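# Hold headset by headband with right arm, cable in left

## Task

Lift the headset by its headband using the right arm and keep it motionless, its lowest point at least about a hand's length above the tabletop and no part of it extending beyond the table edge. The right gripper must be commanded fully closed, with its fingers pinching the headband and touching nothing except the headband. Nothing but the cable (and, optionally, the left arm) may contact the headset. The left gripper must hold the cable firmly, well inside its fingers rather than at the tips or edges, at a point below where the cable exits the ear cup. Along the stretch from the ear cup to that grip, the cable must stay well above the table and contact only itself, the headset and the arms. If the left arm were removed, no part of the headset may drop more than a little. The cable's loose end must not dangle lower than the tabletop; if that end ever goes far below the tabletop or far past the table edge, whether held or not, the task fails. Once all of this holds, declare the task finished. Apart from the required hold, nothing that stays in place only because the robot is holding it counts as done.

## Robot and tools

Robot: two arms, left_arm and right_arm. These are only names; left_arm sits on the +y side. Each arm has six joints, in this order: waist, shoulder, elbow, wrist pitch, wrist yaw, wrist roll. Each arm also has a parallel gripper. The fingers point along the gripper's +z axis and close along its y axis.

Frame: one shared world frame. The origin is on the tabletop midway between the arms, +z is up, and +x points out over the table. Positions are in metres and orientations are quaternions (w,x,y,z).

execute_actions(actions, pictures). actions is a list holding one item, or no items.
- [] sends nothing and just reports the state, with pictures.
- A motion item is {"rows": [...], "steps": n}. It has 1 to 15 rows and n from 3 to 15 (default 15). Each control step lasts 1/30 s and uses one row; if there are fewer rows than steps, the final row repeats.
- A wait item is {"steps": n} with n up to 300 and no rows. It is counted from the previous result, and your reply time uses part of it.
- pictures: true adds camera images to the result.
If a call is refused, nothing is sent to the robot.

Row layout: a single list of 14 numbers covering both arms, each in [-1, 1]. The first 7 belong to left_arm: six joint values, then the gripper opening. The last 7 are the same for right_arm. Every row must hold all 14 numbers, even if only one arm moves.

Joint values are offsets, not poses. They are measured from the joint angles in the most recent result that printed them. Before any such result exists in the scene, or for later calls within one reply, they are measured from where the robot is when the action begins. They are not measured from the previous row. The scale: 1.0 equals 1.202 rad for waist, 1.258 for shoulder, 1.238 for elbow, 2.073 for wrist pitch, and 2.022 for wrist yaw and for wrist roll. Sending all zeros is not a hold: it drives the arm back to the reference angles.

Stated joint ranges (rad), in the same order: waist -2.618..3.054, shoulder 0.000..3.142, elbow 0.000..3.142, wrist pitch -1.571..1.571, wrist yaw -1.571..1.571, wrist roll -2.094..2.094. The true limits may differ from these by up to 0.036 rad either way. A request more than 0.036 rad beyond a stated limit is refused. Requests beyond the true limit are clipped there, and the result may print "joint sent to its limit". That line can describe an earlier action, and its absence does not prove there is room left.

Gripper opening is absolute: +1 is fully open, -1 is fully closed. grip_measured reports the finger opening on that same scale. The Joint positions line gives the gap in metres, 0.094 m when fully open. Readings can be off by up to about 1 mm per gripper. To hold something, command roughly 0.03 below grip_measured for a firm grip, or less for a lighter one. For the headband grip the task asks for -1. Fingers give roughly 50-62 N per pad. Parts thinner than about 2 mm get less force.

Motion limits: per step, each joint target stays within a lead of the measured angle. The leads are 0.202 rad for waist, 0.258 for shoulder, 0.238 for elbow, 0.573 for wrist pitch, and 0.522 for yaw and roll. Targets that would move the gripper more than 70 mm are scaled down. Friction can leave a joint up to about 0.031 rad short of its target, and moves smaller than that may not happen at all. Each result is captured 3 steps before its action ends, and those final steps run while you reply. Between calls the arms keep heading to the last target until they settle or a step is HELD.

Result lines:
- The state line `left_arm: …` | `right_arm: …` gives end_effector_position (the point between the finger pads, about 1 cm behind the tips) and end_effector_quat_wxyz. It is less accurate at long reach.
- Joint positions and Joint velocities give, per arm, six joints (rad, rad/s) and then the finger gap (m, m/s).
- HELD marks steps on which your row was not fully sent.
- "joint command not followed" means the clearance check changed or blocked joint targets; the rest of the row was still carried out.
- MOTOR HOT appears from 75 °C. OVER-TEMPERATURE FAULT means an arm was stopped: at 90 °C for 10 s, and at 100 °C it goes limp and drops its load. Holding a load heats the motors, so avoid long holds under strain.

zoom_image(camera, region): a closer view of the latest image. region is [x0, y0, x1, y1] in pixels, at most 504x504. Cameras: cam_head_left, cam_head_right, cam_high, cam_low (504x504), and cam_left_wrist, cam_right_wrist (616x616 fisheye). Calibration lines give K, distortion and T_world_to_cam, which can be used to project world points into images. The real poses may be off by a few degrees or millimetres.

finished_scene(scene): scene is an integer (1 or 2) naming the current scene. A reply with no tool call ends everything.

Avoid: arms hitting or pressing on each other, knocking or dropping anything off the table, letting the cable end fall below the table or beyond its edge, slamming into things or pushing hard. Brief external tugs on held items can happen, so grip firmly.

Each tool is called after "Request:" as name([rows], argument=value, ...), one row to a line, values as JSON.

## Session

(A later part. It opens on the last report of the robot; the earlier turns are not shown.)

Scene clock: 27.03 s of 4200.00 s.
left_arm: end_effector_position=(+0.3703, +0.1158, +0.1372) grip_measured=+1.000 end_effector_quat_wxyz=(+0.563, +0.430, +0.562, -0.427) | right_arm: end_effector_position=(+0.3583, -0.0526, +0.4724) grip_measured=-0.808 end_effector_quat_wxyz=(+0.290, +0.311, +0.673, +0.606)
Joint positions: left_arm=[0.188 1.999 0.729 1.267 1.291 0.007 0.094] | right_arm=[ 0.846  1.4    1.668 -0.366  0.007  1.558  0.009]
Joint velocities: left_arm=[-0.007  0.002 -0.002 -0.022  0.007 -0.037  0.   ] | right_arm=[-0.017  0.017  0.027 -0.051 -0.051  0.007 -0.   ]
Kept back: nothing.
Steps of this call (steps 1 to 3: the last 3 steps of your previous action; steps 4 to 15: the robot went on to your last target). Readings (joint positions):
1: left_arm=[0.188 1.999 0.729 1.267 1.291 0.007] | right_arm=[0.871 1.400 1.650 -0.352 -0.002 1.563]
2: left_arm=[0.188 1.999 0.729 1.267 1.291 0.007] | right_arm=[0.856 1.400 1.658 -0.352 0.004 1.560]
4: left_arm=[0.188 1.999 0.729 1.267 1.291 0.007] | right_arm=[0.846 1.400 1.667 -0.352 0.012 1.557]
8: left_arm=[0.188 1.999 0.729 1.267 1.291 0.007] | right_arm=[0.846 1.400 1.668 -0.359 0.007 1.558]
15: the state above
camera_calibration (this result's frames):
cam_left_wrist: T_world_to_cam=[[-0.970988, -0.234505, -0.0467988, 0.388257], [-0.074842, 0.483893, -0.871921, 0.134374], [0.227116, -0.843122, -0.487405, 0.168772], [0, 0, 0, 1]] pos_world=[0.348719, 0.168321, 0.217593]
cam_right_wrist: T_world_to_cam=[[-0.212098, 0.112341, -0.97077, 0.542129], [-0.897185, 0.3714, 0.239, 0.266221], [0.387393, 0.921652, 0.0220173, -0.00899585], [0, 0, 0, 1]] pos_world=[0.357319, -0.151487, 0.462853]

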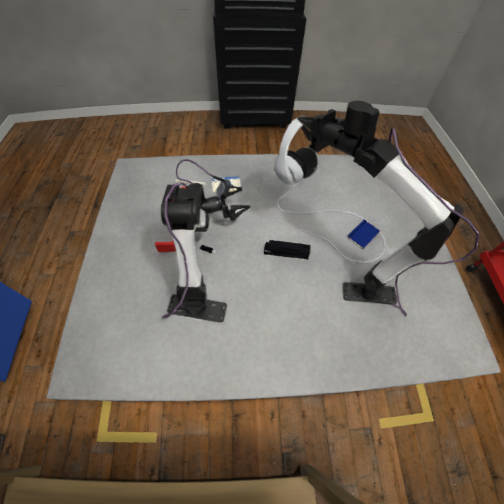

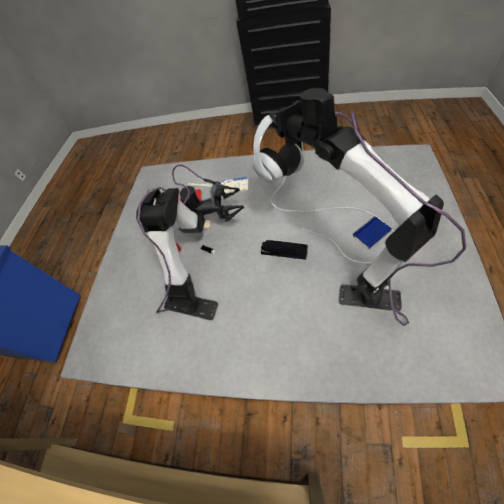

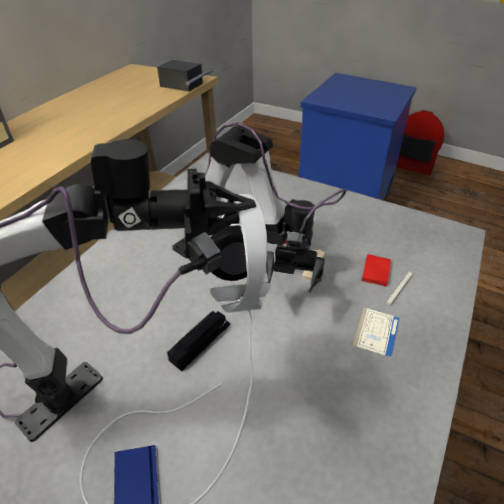

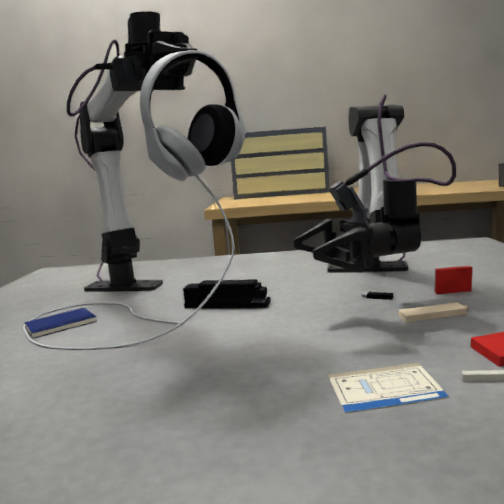

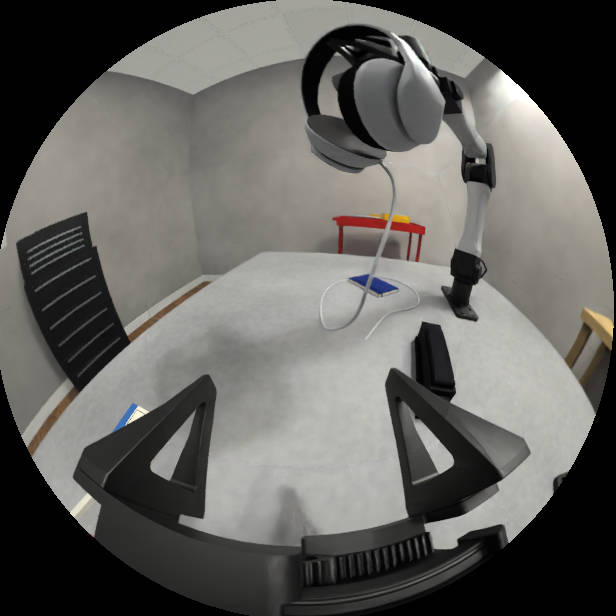

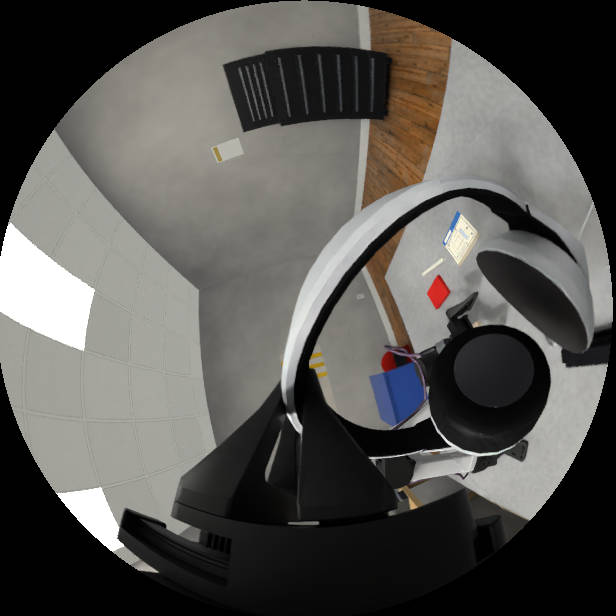

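Request:
execute_actions(actions=[])

Request:
zoom_image(camera="cam_left_wrist", region=[260, 100, 480, 400])

Request:
zoom_image(camera="cam_low", region=[120, 100, 340, 340])

Scene clock: 27.23 s of 4200.00 s.
left_arm: end_effector_position=(+0.3703, +0.1158, +0.1372) grip_measured=+1.000 end_effector_quat_wxyz=(+0.563, +0.430, +0.562, -0.427) | right_arm: end_effector_position=(+0.3583, -0.0526, +0.4723) grip_measured=-0.808 end_effector_quat_wxyz=(+0.290, +0.311, +0.673, +0.606)
Joint positions: left_arm=[0.188 1.999 0.729 1.267 1.291 0.007 0.094] | right_arm=[ 0.846  1.4    1.668 -0.367  0.007  1.558  0.009]
Joint velocities: left_arm=[-0.002 -0.002 -0.002 -0.007 -0.066  0.037  0.   ] | right_arm=[ 0.002 -0.017 -0.012  0.051 -0.051 -0.007 -0.001]
Kept back: nothing.
Steps of this call (steps 1 to 6: the robot went on to your last target). Readings (joint positions):
1: left_arm=[0.188 1.999 0.729 1.267 1.291 0.007] | right_arm=[0.846 1.400 1.668 -0.366 0.007 1.558]
2: left_arm=[0.188 1.999 0.729 1.267 1.291 0.007] | right_arm=[0.846 1.400 1.668 -0.367 0.007 1.558]
4: left_arm=[0.188 1.999 0.729 1.267 1.291 0.007] | right_arm=[0.846 1.400 1.668 -0.367 0.007 1.558]
6: the state above
camera_calibration (this result's frames):
cam_left_wrist: T_world_to_cam=[[-0.970988, -0.234505, -0.0467988, 0.388257], [-0.074842, 0.483893, -0.871921, 0.134374], [0.227116, -0.843122, -0.487405, 0.168772], [0, 0, 0, 1]] pos_world=[0.348719, 0.168321, 0.217593]
cam_right_wrist: T_world_to_cam=[[-0.212381, 0.112102, -0.970735, 0.54211], [-0.897115, 0.371458, 0.239171, 0.266137], [0.387399, 0.921657, 0.021678, -0.00882736], [0, 0, 0, 1]] pos_world=[0.357309, -0.151495, 0.462785]

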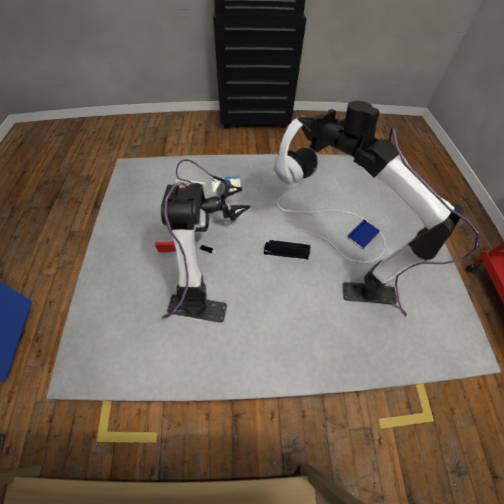

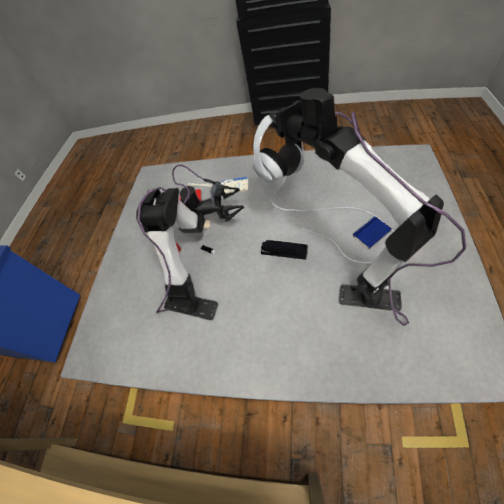

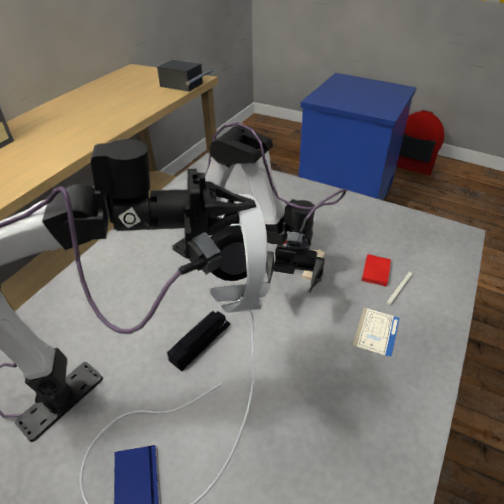

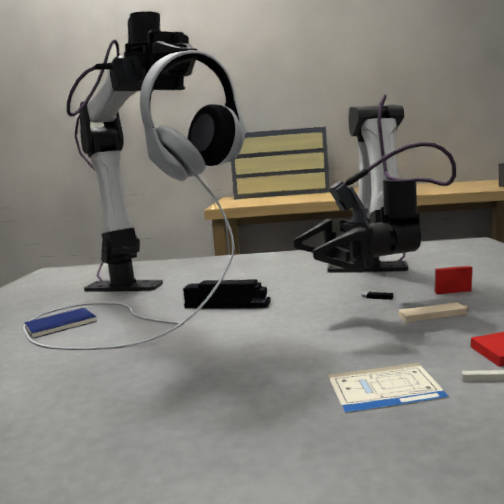

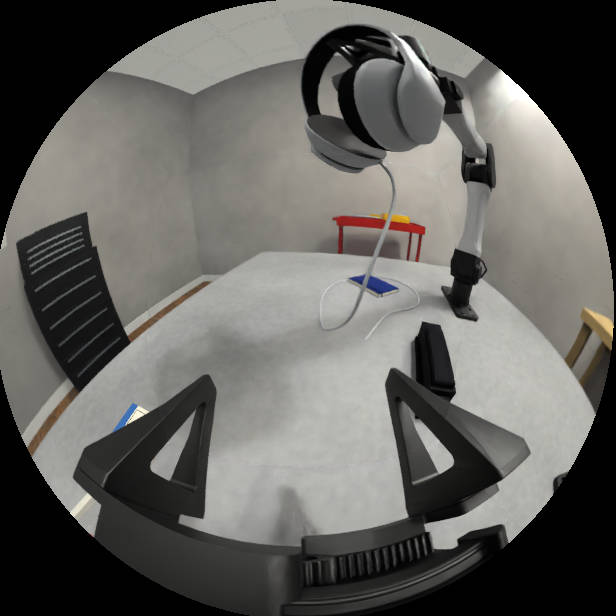

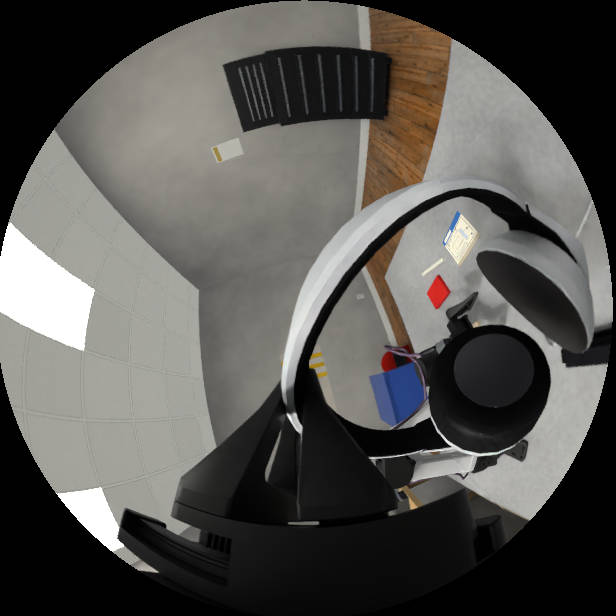

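Region (260, 100, 480, 400) of cam_left_wrist's 616x616 image, scaled by 1.680, with more detail than that image has; it fills the left 370 columns of this view, and the rest is white.

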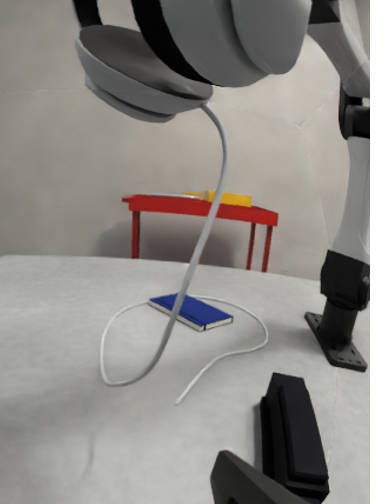

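Region (120, 100, 340, 340) of cam_low's 504x504 image, scaled by 2.100, with more detail than that image has; it fills the left 462 columns of this view, and the rest is white.

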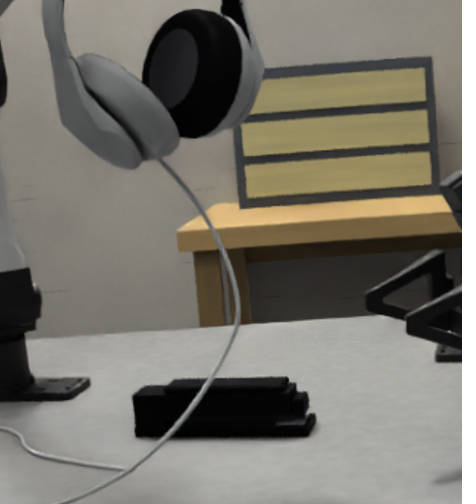

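Request:
execute_actions([
  {"rows": [[-0.015,-0.008,-0.012,0.003,-0.01,0,1, 0,0,0,0,0,0,-1],[-0.035,-0.018,-0.03,0.007,-0.025,0,1, 0,0,0,0,0,0,-1],[-0.058,-0.03,-0.048,0.011,-0.042,0,1, 0,0,0,0,0,0,-1],[-0.082,-0.042,-0.068,0.016,-0.059,0,1, 0,0,0,0,0,0,-1],[-0.106,-0.055,-0.088,0.02,-0.076,0,1, 0,0,0,0,0,0,-1],[-0.13,-0.067,-0.108,0.025,-0.093,0,1, 0,0,0,0,0,0,-1],[-0.154,-0.079,-0.128,0.029,-0.11,0,1, 0,0,0,0,0,0,-1],[-0.176,-0.09,-0.146,0.033,-0.126,0,1, 0,0,0,0,0,0,-1],[-0.196,-0.10,-0.163,0.037,-0.14,0,1, 0,0,0,0,0,0,-1],[-0.215,-0.11,-0.179,0.041,-0.154,0,1, 0,0,0,0,0,0,-1]], "steps": 15},
])

Request:
execute_actions([
  {"steps": 10},
], pictures=true)

Scene clock: 28.60 s of 4200.00 s.
left_arm: end_effector_position=(+0.3085, +0.0424, +0.1393) grip_measured=+1.000 end_effector_quat_wxyz=(+0.554, +0.438, +0.558, -0.437) | right_arm: end_effector_position=(+0.3568, -0.0539, +0.4576) grip_measured=-0.808 end_effector_quat_wxyz=(+0.280, +0.319, +0.691, +0.585)
Joint positions: left_arm=[-0.068  1.873  0.533  1.329  1.066  0.007  0.094] | right_arm=[ 0.846  1.4    1.668 -0.427  0.007  1.558  0.009]
Joint velocities: left_arm=[-0.315 -0.149 -0.242  0.227 -0.432 -0.022  0.   ] | right_arm=[-0.017  0.007 -0.017 -0.022  0.037 -0.022 -0.   ]
Steps of this call (steps 1 to 15: the robot went on to your last target; steps 16 to 29: nothing new was sent; steps 30 to 41: the first 12 steps of this action). Readings (joint positions):
30: left_arm=[0.187 1.999 0.729 1.268 1.289 0.007] | right_arm=[0.846 1.400 1.668 -0.371 0.007 1.558]
31: left_arm=[0.183 1.997 0.727 1.268 1.281 0.007] | right_arm=[0.846 1.400 1.668 -0.379 0.007 1.558]
33: left_arm=[0.155 1.980 0.702 1.273 1.247 0.007] | right_arm=[0.846 1.400 1.668 -0.398 0.007 1.558]
37: left_arm=[0.032 1.919 0.609 1.299 1.153 0.007] | right_arm=[0.846 1.400 1.668 -0.422 0.007 1.558]
41: the state above

Scene clock: 28.93 s of 4200.00 s.
left_arm: end_effector_position=(+0.3169, +0.0438, +0.1413) grip_measured=+1.000 end_effector_quat_wxyz=(+0.572, +0.422, +0.567, -0.417) | right_arm: end_effector_position=(+0.3568, -0.0539, +0.4573) grip_measured=-0.808 end_effector_quat_wxyz=(+0.280, +0.319, +0.691, +0.585)
Joint positions: left_arm=[-0.075  1.869  0.526  1.346  0.996  0.007  0.094] | right_arm=[ 0.846  1.4    1.668 -0.429  0.007  1.558  0.009]
Joint velocities: left_arm=[ 0.002 -0.007 -0.002  0.007 -0.007  0.022  0.   ] | right_arm=[ 0.007  0.002  0.007 -0.037  0.022 -0.022  0.001]
Kept back: nothing.
Steps of this call (steps 1 to 3: the last 3 steps of your previous action; steps 4 to 10: the robot went on to your last target). Readings (joint positions):
1: left_arm=[-0.074 1.870 0.528 1.333 1.053 0.007] | right_arm=[0.846 1.400 1.668 -0.428 0.007 1.558]
2: left_arm=[-0.075 1.869 0.526 1.336 1.041 0.007] | right_arm=[0.846 1.400 1.668 -0.428 0.007 1.558]
4: left_arm=[-0.075 1.869 0.526 1.341 1.021 0.007] | right_arm=[0.846 1.400 1.668 -0.428 0.007 1.558]
8: left_arm=[-0.075 1.869 0.526 1.345 1.001 0.007] | right_arm=[0.846 1.400 1.668 -0.429 0.007 1.558]
10: the state above
camera_calibration (this result's frames):
cam_left_wrist: T_world_to_cam=[[-0.9627, -0.265539, -0.0519501, 0.319135], [-0.0854278, 0.480477, -0.872837, 0.172342], [0.256733, -0.835841, -0.48524, 0.112229], [0, 0, 0, 1]] pos_world=[0.293142, 0.0957419, 0.221463]
cam_right_wrist: T_world_to_cam=[[-0.258157, 0.0736558, -0.963291, 0.538163], [-0.885149, 0.381508, 0.266387, 0.25269], [0.387124, 0.921426, -0.0332927, 0.0184636], [0, 0, 0, 1]] pos_world=[0.355452, -0.153055, 0.451709]

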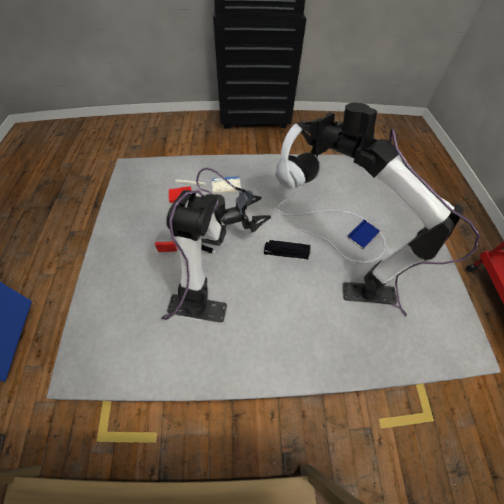

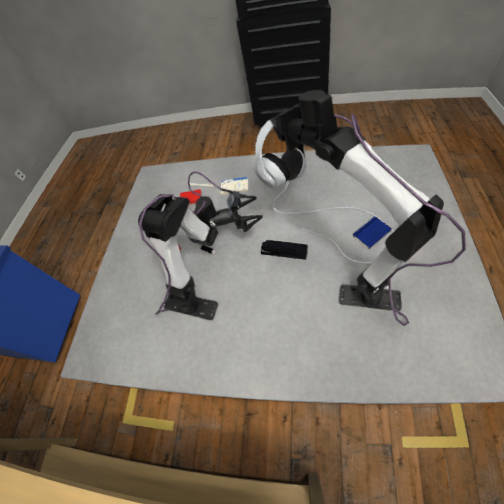

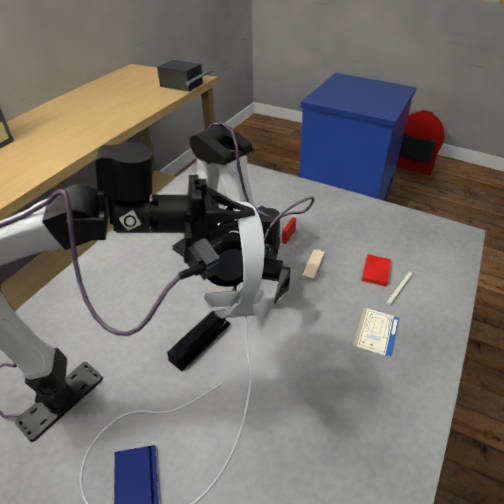

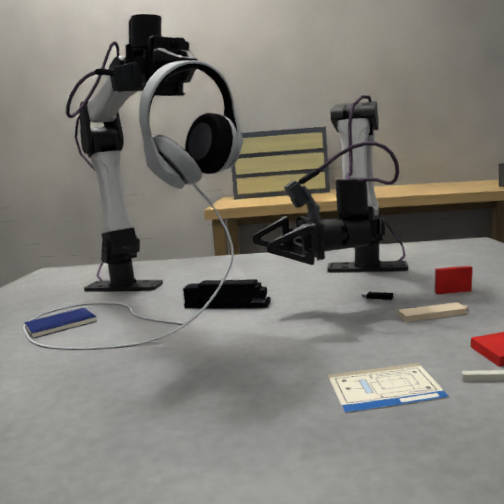

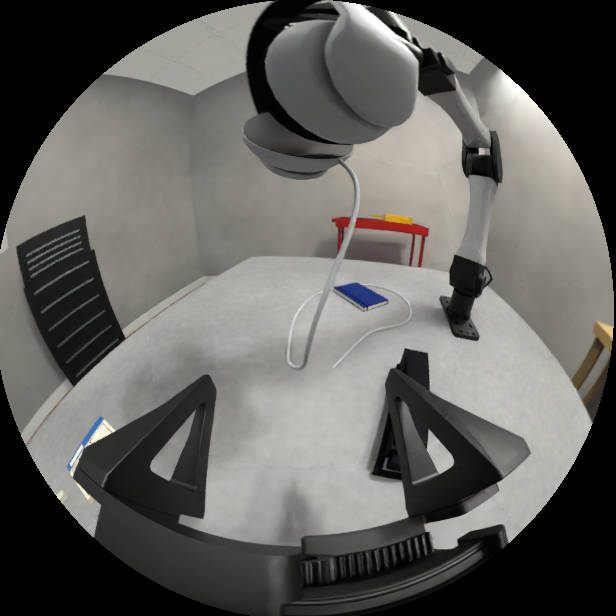

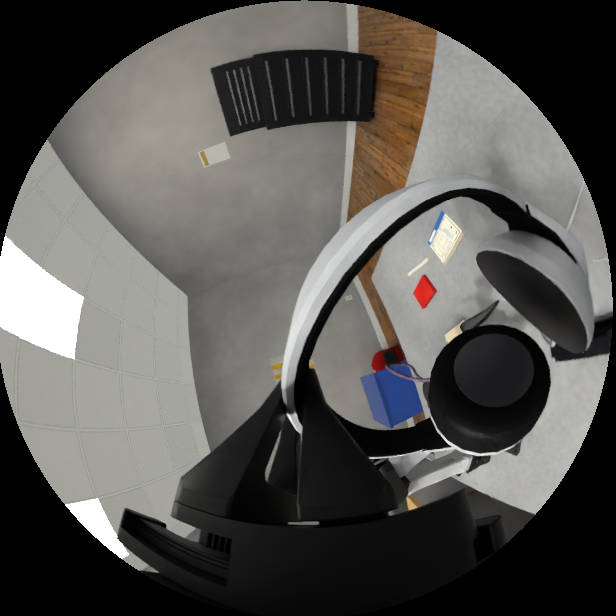

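Request:
execute_actions([
  {"rows": [[-0.01,0.006,0.01,0,-0.006,0,1, 0,0,0.004,0.015,0,0,-1],[-0.022,0.013,0.022,-0.003,-0.013,0,1, 0,0,0.008,0.03,0,0,-1],[-0.034,0.02,0.034,-0.005,-0.02,0,1, 0,0,0.012,0.045,0,0,-1],[-0.046,0.028,0.046,-0.008,-0.028,0,1, 0,0,0.016,0.06,0,0,-1],[-0.058,0.036,0.057,-0.01,-0.035,0,1, 0,0,0.02,0.072,0,0,-1],[-0.058,0.036,0.057,-0.01,-0.035,0,1, 0,0,0.025,0.082,0,0,-1]], "steps": 15},
])

Request:
execute_actions([
  {"steps": 8},
], pictures=true)

Scene clock: 29.83 s of 4200.00 s.
left_arm: end_effector_position=(+0.3217, +0.0208, +0.1469) grip_measured=+1.000 end_effector_quat_wxyz=(+0.578, +0.428, +0.555, -0.418) | right_arm: end_effector_position=(+0.3582, -0.0527, +0.4718) grip_measured=-0.808 end_effector_quat_wxyz=(+0.289, +0.311, +0.673, +0.605)
Joint positions: left_arm=[-0.141  1.897  0.582  1.344  0.941  0.007  0.094] | right_arm=[ 0.846  1.4    1.668 -0.369  0.007  1.558  0.009]
Joint velocities: left_arm=[-0.012 -0.007 -0.007 -0.007 -0.081  0.037  0.   ] | right_arm=[-0.007  0.007  0.002  0.051  0.007 -0.007  0.   ]
Steps of this call (steps 1 to 15: the robot went on to your last target; steps 16 to 27: the first 12 steps of this action). Readings (joint positions):
16: left_arm=[-0.075 1.869 0.526 1.348 0.988 0.007] | right_arm=[0.846 1.400 1.668 -0.431 0.007 1.558]
17: left_arm=[-0.077 1.869 0.528 1.348 0.986 0.007] | right_arm=[0.846 1.400 1.668 -0.432 0.007 1.558]
19: left_arm=[-0.093 1.875 0.543 1.348 0.976 0.007] | right_arm=[0.846 1.400 1.668 -0.431 0.007 1.558]
23: left_arm=[-0.138 1.895 0.581 1.346 0.951 0.007] | right_arm=[0.846 1.400 1.668 -0.395 0.007 1.558]
27: the state above

Scene clock: 30.10 s of 4200.00 s.
left_arm: end_effector_position=(+0.3227, +0.0211, +0.1468) grip_measured=+1.000 end_effector_quat_wxyz=(+0.579, +0.426, +0.557, -0.416) | right_arm: end_effector_position=(+0.3584, -0.0526, +0.4736) grip_measured=-0.808 end_effector_quat_wxyz=(+0.291, +0.310, +0.671, +0.607)
Joint positions: left_arm=[-0.141  1.897  0.582  1.343  0.935  0.007  0.094] | right_arm=[ 0.846  1.4    1.668 -0.362  0.007  1.558  0.009]
Joint velocities: left_arm=[-0.017 -0.002 -0.012  0.051 -0.022 -0.051  0.   ] | right_arm=[-0.012  0.002 -0.002  0.037  0.037 -0.007 -0.001]
Kept back: nothing.
Steps of this call (steps 1 to 3: the last 3 steps of your previous action; steps 4 to 8: the robot went on to your last target). Readings (joint positions):
1: left_arm=[-0.141 1.897 0.582 1.344 0.939 0.007] | right_arm=[0.846 1.400 1.668 -0.366 0.007 1.558]
2: left_arm=[-0.141 1.897 0.582 1.343 0.938 0.007] | right_arm=[0.846 1.400 1.668 -0.365 0.007 1.558]
4: left_arm=[-0.141 1.897 0.582 1.343 0.936 0.007] | right_arm=[0.846 1.400 1.668 -0.363 0.007 1.558]
8: the state above
camera_calibration (this result's frames):
cam_left_wrist: T_world_to_cam=[[-0.962533, -0.261295, -0.0724936, 0.321875], [-0.0623189, 0.473343, -0.878671, 0.182128], [0.263907, -0.841232, -0.471892, 0.0902871], [0, 0, 0, 1]] pos_world=[0.297338, 0.0738476, 0.22597]
cam_right_wrist: T_world_to_cam=[[-0.208694, 0.115199, -0.971172, 0.542347], [-0.898019, 0.370699, 0.236946, 0.267237], [0.387309, 0.921581, 0.0260885, -0.0110176], [0, 0, 0, 1]] pos_world=[0.357436, -0.151389, 0.46368]

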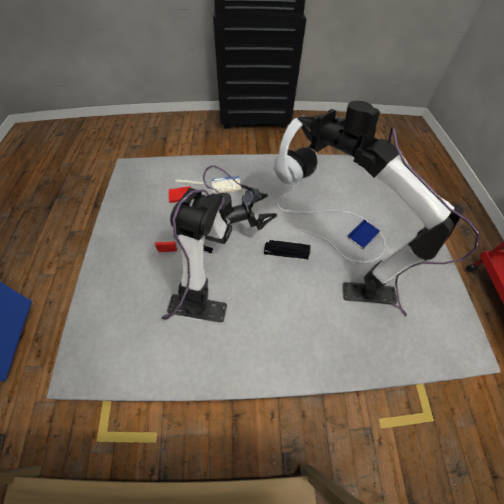

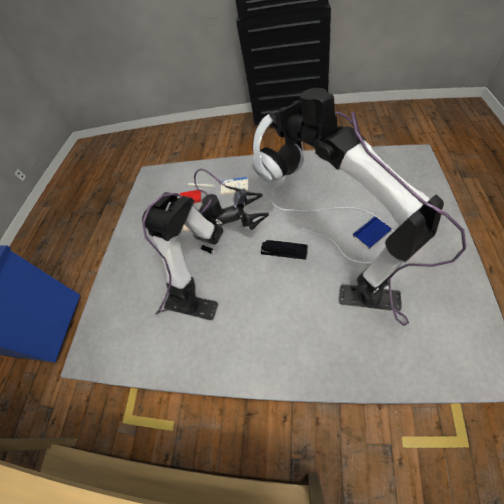

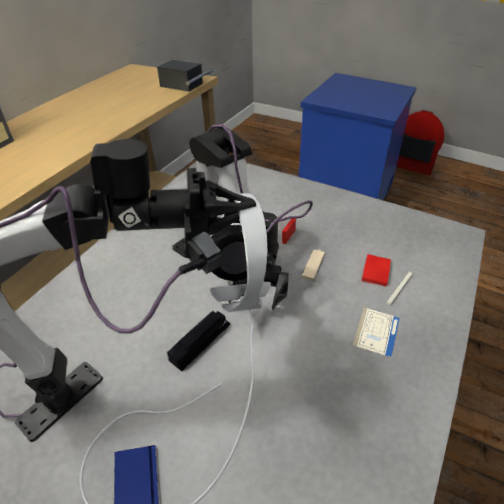

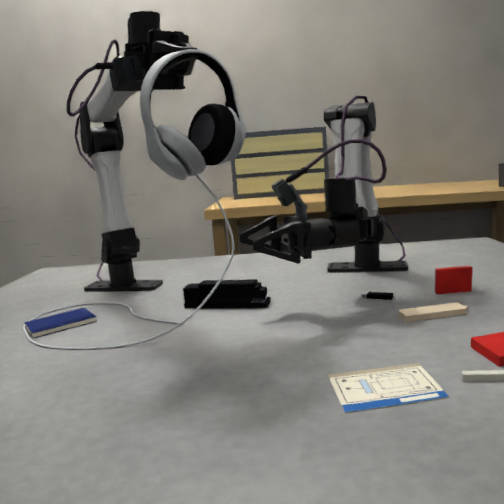

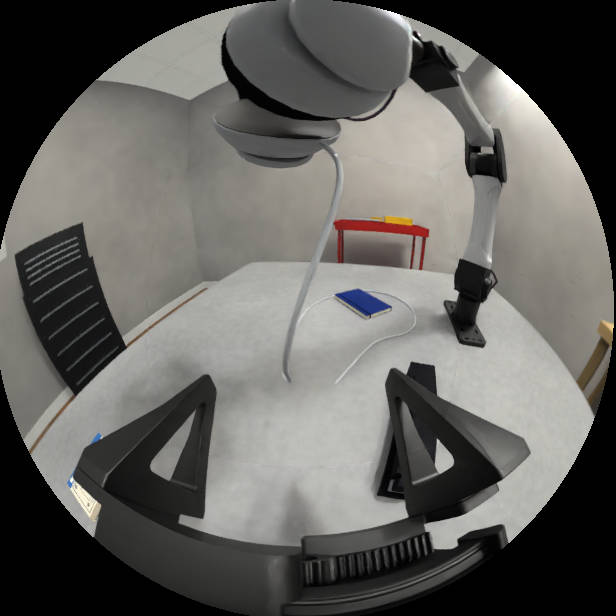

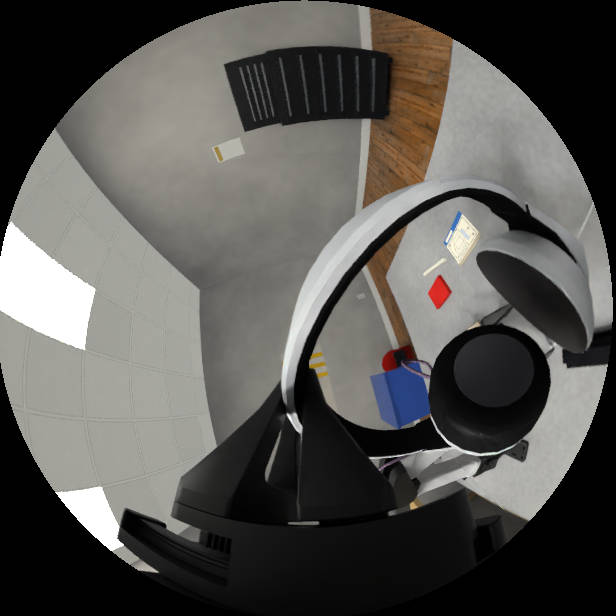

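Request:
execute_actions([
  {"rows": [[-0.012,0.01,0.014,-0.004,-0.008,0,1, 0,0,0.025,0.049,0,0,-1],[-0.026,0.02,0.028,-0.008,-0.016,0,1, 0,0,0.025,0.049,0,0,-1],[-0.04,0.03,0.043,-0.013,-0.025,0,1, 0,0,0.025,0.049,0,0,-1],[-0.055,0.04,0.058,-0.018,-0.034,0,1, 0,0,0.025,0.049,0,0,-1],[-0.07,0.049,0.073,-0.023,-0.043,0,1, 0,0,0.025,0.049,0,0,-1],[-0.083,0.057,0.087,-0.027,-0.051,0,1, 0,0,0.025,0.049,0,0,-1]], "steps": 15},
])

Request:
execute_actions([
  {"steps": 6},
], pictures=true)

Scene clock: 31.03 s of 4200.00 s.
left_arm: end_effector_position=(+0.3281, -0.0167, +0.1477) grip_measured=+1.000 end_effector_quat_wxyz=(+0.577, +0.430, +0.551, -0.422) | right_arm: end_effector_position=(+0.3584, -0.0526, +0.4737) grip_measured=-0.808 end_effector_quat_wxyz=(+0.291, +0.310, +0.671, +0.608)
Joint positions: left_arm=[-0.241  1.951  0.675  1.31   0.853  0.007  0.094] | right_arm=[ 0.846  1.4    1.668 -0.362  0.007  1.558  0.009]
Joint velocities: left_arm=[ 0.012 -0.002 -0.017 -0.066 -0.11   0.022  0.   ] | right_arm=[-0.022  0.002 -0.017 -0.081 -0.022  0.022  0.003]
Steps of this call (steps 1 to 15: the robot went on to your last target; step 16: nothing new was sent; steps 17 to 28: the first 12 steps of this action). Readings (joint positions):
17: left_arm=[-0.142 1.897 0.582 1.343 0.932 0.007] | right_arm=[0.846 1.400 1.668 -0.362 0.007 1.558]
18: left_arm=[-0.145 1.898 0.585 1.343 0.928 0.007] | right_arm=[0.846 1.400 1.668 -0.362 0.007 1.558]
20: left_arm=[-0.165 1.911 0.608 1.340 0.913 0.007] | right_arm=[0.846 1.400 1.668 -0.362 0.007 1.558]
24: left_arm=[-0.229 1.948 0.670 1.320 0.870 0.007] | right_arm=[0.846 1.400 1.668 -0.362 0.007 1.558]
28: the state above

Scene clock: 31.23 s of 4200.00 s.
left_arm: end_effector_position=(+0.3298, -0.0162, +0.1471) grip_measured=+1.000 end_effector_quat_wxyz=(+0.578, +0.427, +0.555, -0.419) | right_arm: end_effector_position=(+0.3584, -0.0526, +0.4737) grip_measured=-0.808 end_effector_quat_wxyz=(+0.291, +0.310, +0.671, +0.608)
Joint positions: left_arm=[-0.241  1.951  0.675  1.306  0.843  0.007  0.094] | right_arm=[ 0.846  1.4    1.668 -0.362  0.007  1.558  0.009]
Joint velocities: left_arm=[ 0.007 -0.002 -0.002  0.022  0.022  0.022  0.   ] | right_arm=[-0.007  0.012 -0.007 -0.051 -0.007 -0.007 -0.001]
Kept back: nothing.
Steps of this call (steps 1 to 3: the last 3 steps of your previous action; steps 4 to 6: the robot went on to your last target). Readings (joint positions):
1: left_arm=[-0.241 1.951 0.675 1.309 0.850 0.007] | right_arm=[0.846 1.400 1.668 -0.362 0.007 1.558]
2: left_arm=[-0.241 1.951 0.675 1.308 0.848 0.007] | right_arm=[0.846 1.400 1.668 -0.362 0.007 1.558]
4: left_arm=[-0.241 1.951 0.675 1.307 0.845 0.007] | right_arm=[0.846 1.400 1.668 -0.362 0.007 1.558]
6: the state above
camera_calibration (this result's frames):
cam_left_wrist: T_world_to_cam=[[-0.964628, -0.253737, -0.0714856, 0.319631], [-0.0587896, 0.47141, -0.879952, 0.199446], [0.256975, -0.844624, -0.469653, 0.059049], [0, 0, 0, 1]] pos_world=[0.304877, 0.0369555, 0.226084]
cam_right_wrist: T_world_to_cam=[[-0.20841, 0.115437, -0.971205, 0.542365], [-0.898089, 0.370641, 0.236775, 0.267321], [0.387301, 0.921575, 0.0264277, -0.0111861], [0, 0, 0, 1]] pos_world=[0.357445, -0.151381, 0.463748]

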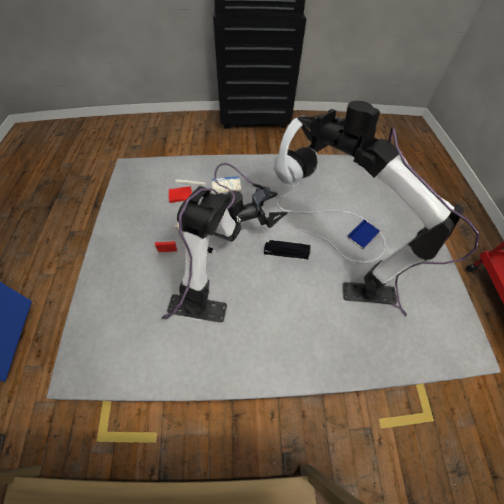

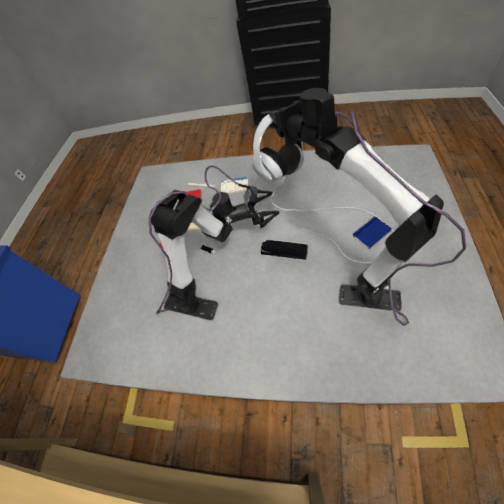

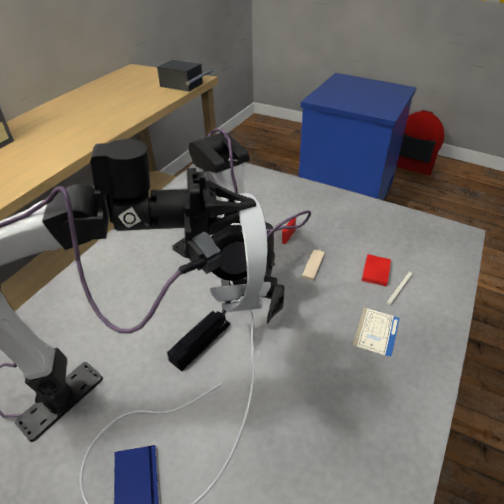

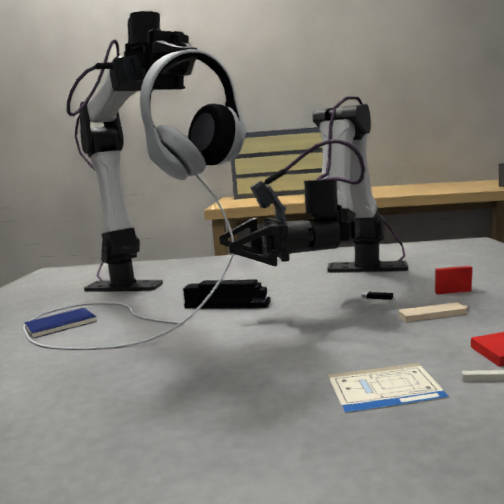

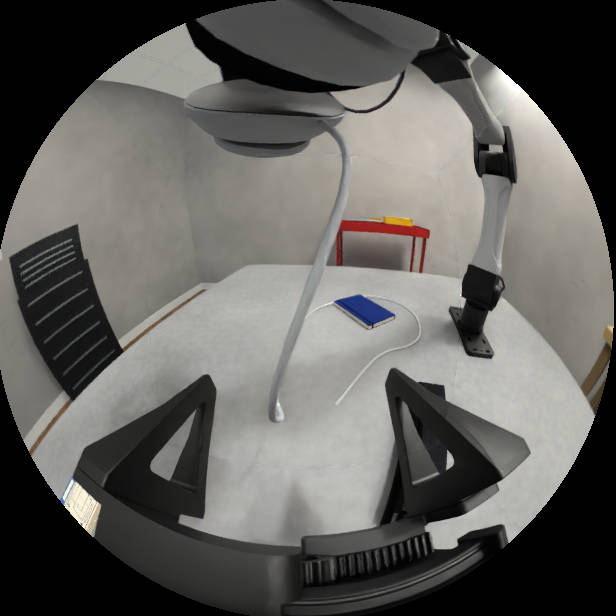

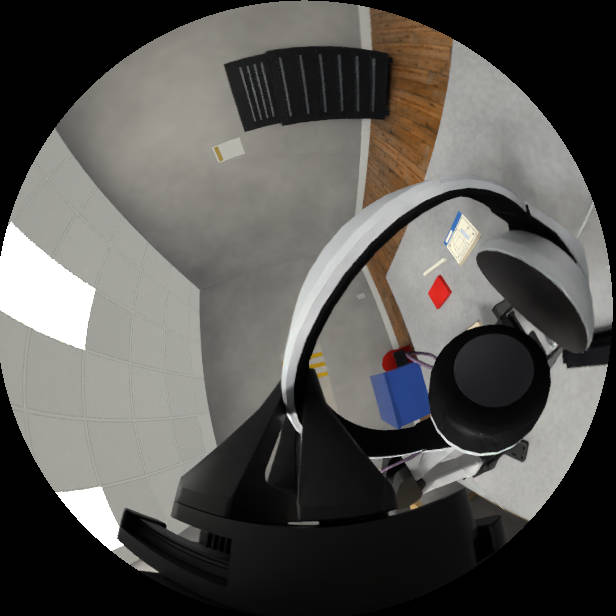

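Request:
execute_actions(actions=[])

Scene clock: 31.93 s of 4200.00 s.
left_arm: end_effector_position=(+0.3304, -0.0160, +0.1469) grip_measured=+1.000 end_effector_quat_wxyz=(+0.578, +0.426, +0.556, -0.418) | right_arm: end_effector_position=(+0.3584, -0.0526, +0.4737) grip_measured=-0.808 end_effector_quat_wxyz=(+0.291, +0.310, +0.671, +0.608)
Joint positions: left_arm=[-0.241  1.951  0.675  1.305  0.839  0.007  0.094] | right_arm=[ 0.846  1.4    1.668 -0.362  0.007  1.558  0.009]
Joint velocities: left_arm=[-0.007 -0.002  0.007 -0.007 -0.007 -0.007  0.   ] | right_arm=[ 0.007 -0.007 -0.002 -0.066 -0.007  0.007 -0.   ]
Kept back: nothing.
Steps of this call (steps 1 to 21: the robot went on to your last target). Readings (joint positions):
1: left_arm=[-0.241 1.951 0.675 1.306 0.842 0.007] | right_arm=[0.846 1.400 1.668 -0.362 0.007 1.558]
2: left_arm=[-0.241 1.951 0.675 1.306 0.841 0.007] | right_arm=[0.846 1.400 1.668 -0.362 0.007 1.558]
4: left_arm=[-0.241 1.951 0.675 1.305 0.841 0.007] | right_arm=[0.846 1.400 1.668 -0.362 0.007 1.558]
8: left_arm=[-0.241 1.951 0.675 1.305 0.840 0.007] | right_arm=[0.846 1.400 1.668 -0.362 0.007 1.558]
21: the state above
camera_calibration (this result's frames):
cam_left_wrist: T_world_to_cam=[[-0.963828, -0.257017, -0.070549, 0.319755], [-0.0613553, 0.471555, -0.879699, 0.200036], [0.259366, -0.843551, -0.470268, 0.0582644], [0, 0, 0, 1]] pos_world=[0.305351, 0.0370038, 0.225929]
cam_right_wrist: T_world_to_cam=[[-0.20841, 0.115437, -0.971205, 0.542365], [-0.898089, 0.370641, 0.236775, 0.267321], [0.387301, 0.921575, 0.0264277, -0.0111861], [0, 0, 0, 1]] pos_world=[0.357445, -0.151381, 0.463748]

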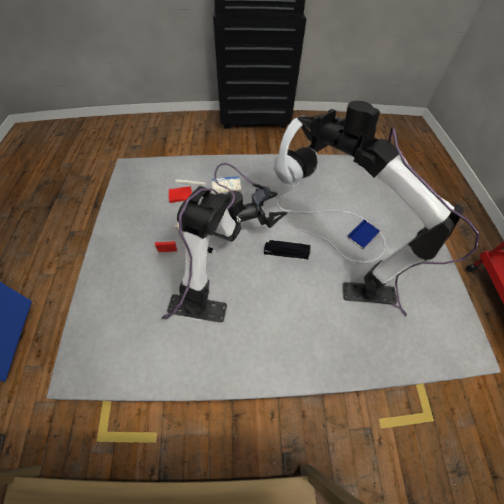

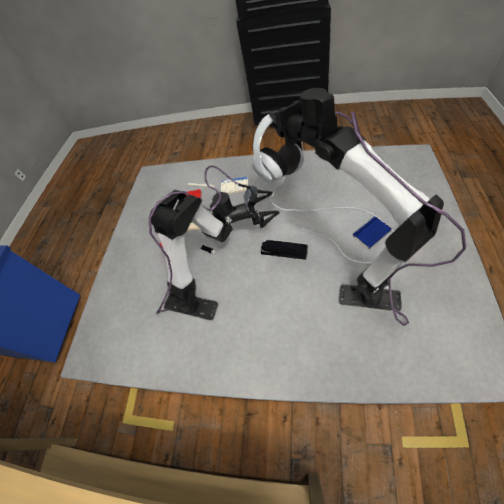

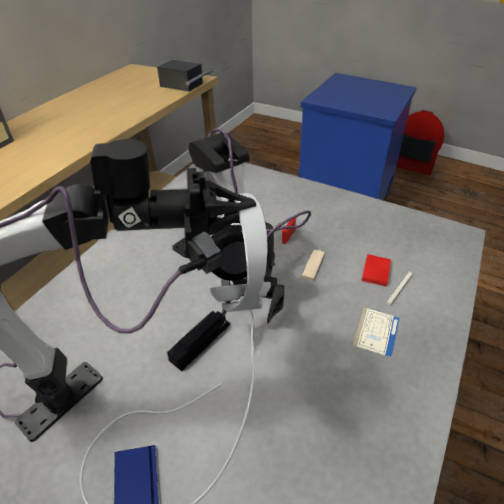

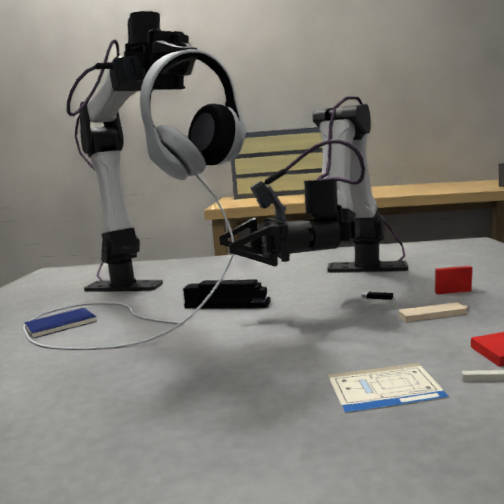

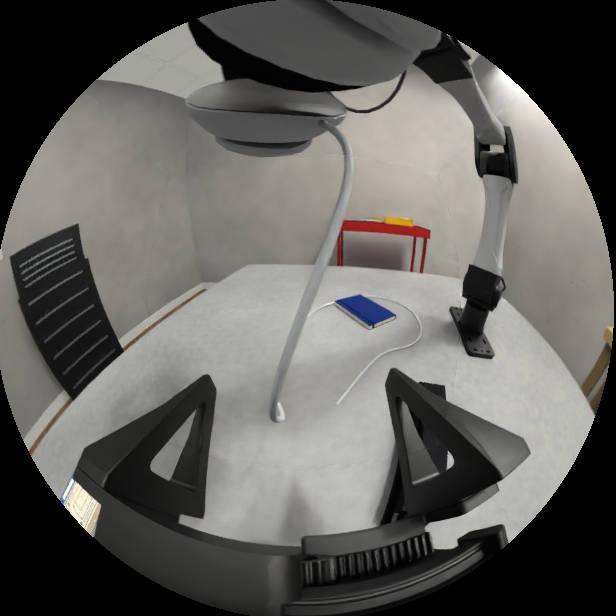

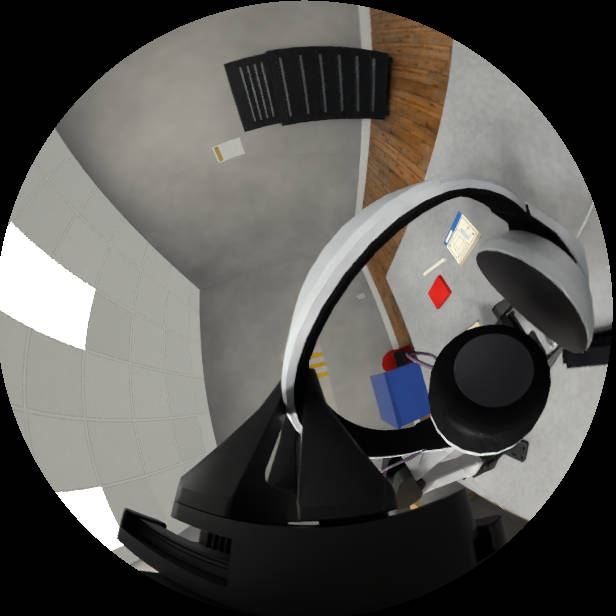

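Request:
zoom_image(camera="cam_low", region=[170, 170, 310, 310])

Request:
zoom_image(camera="cam_left_wrist", region=[180, 300, 440, 520])

Region (170, 170, 310, 310) of cam_low's 504x504 image, scaled by 3.600, with more detail than that image has.

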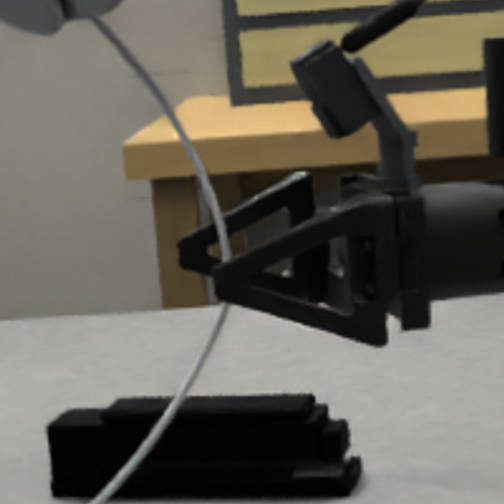

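Region (180, 300, 440, 520) of cam_left_wrist's 616x616 image, scaled by 1.938, with more detail than that image has; it fills the top 426 rows of this view, and the rest is white.

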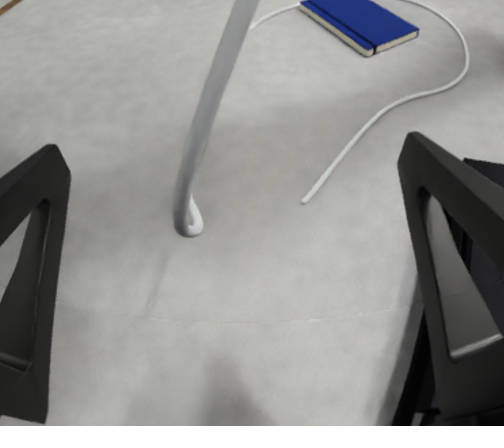

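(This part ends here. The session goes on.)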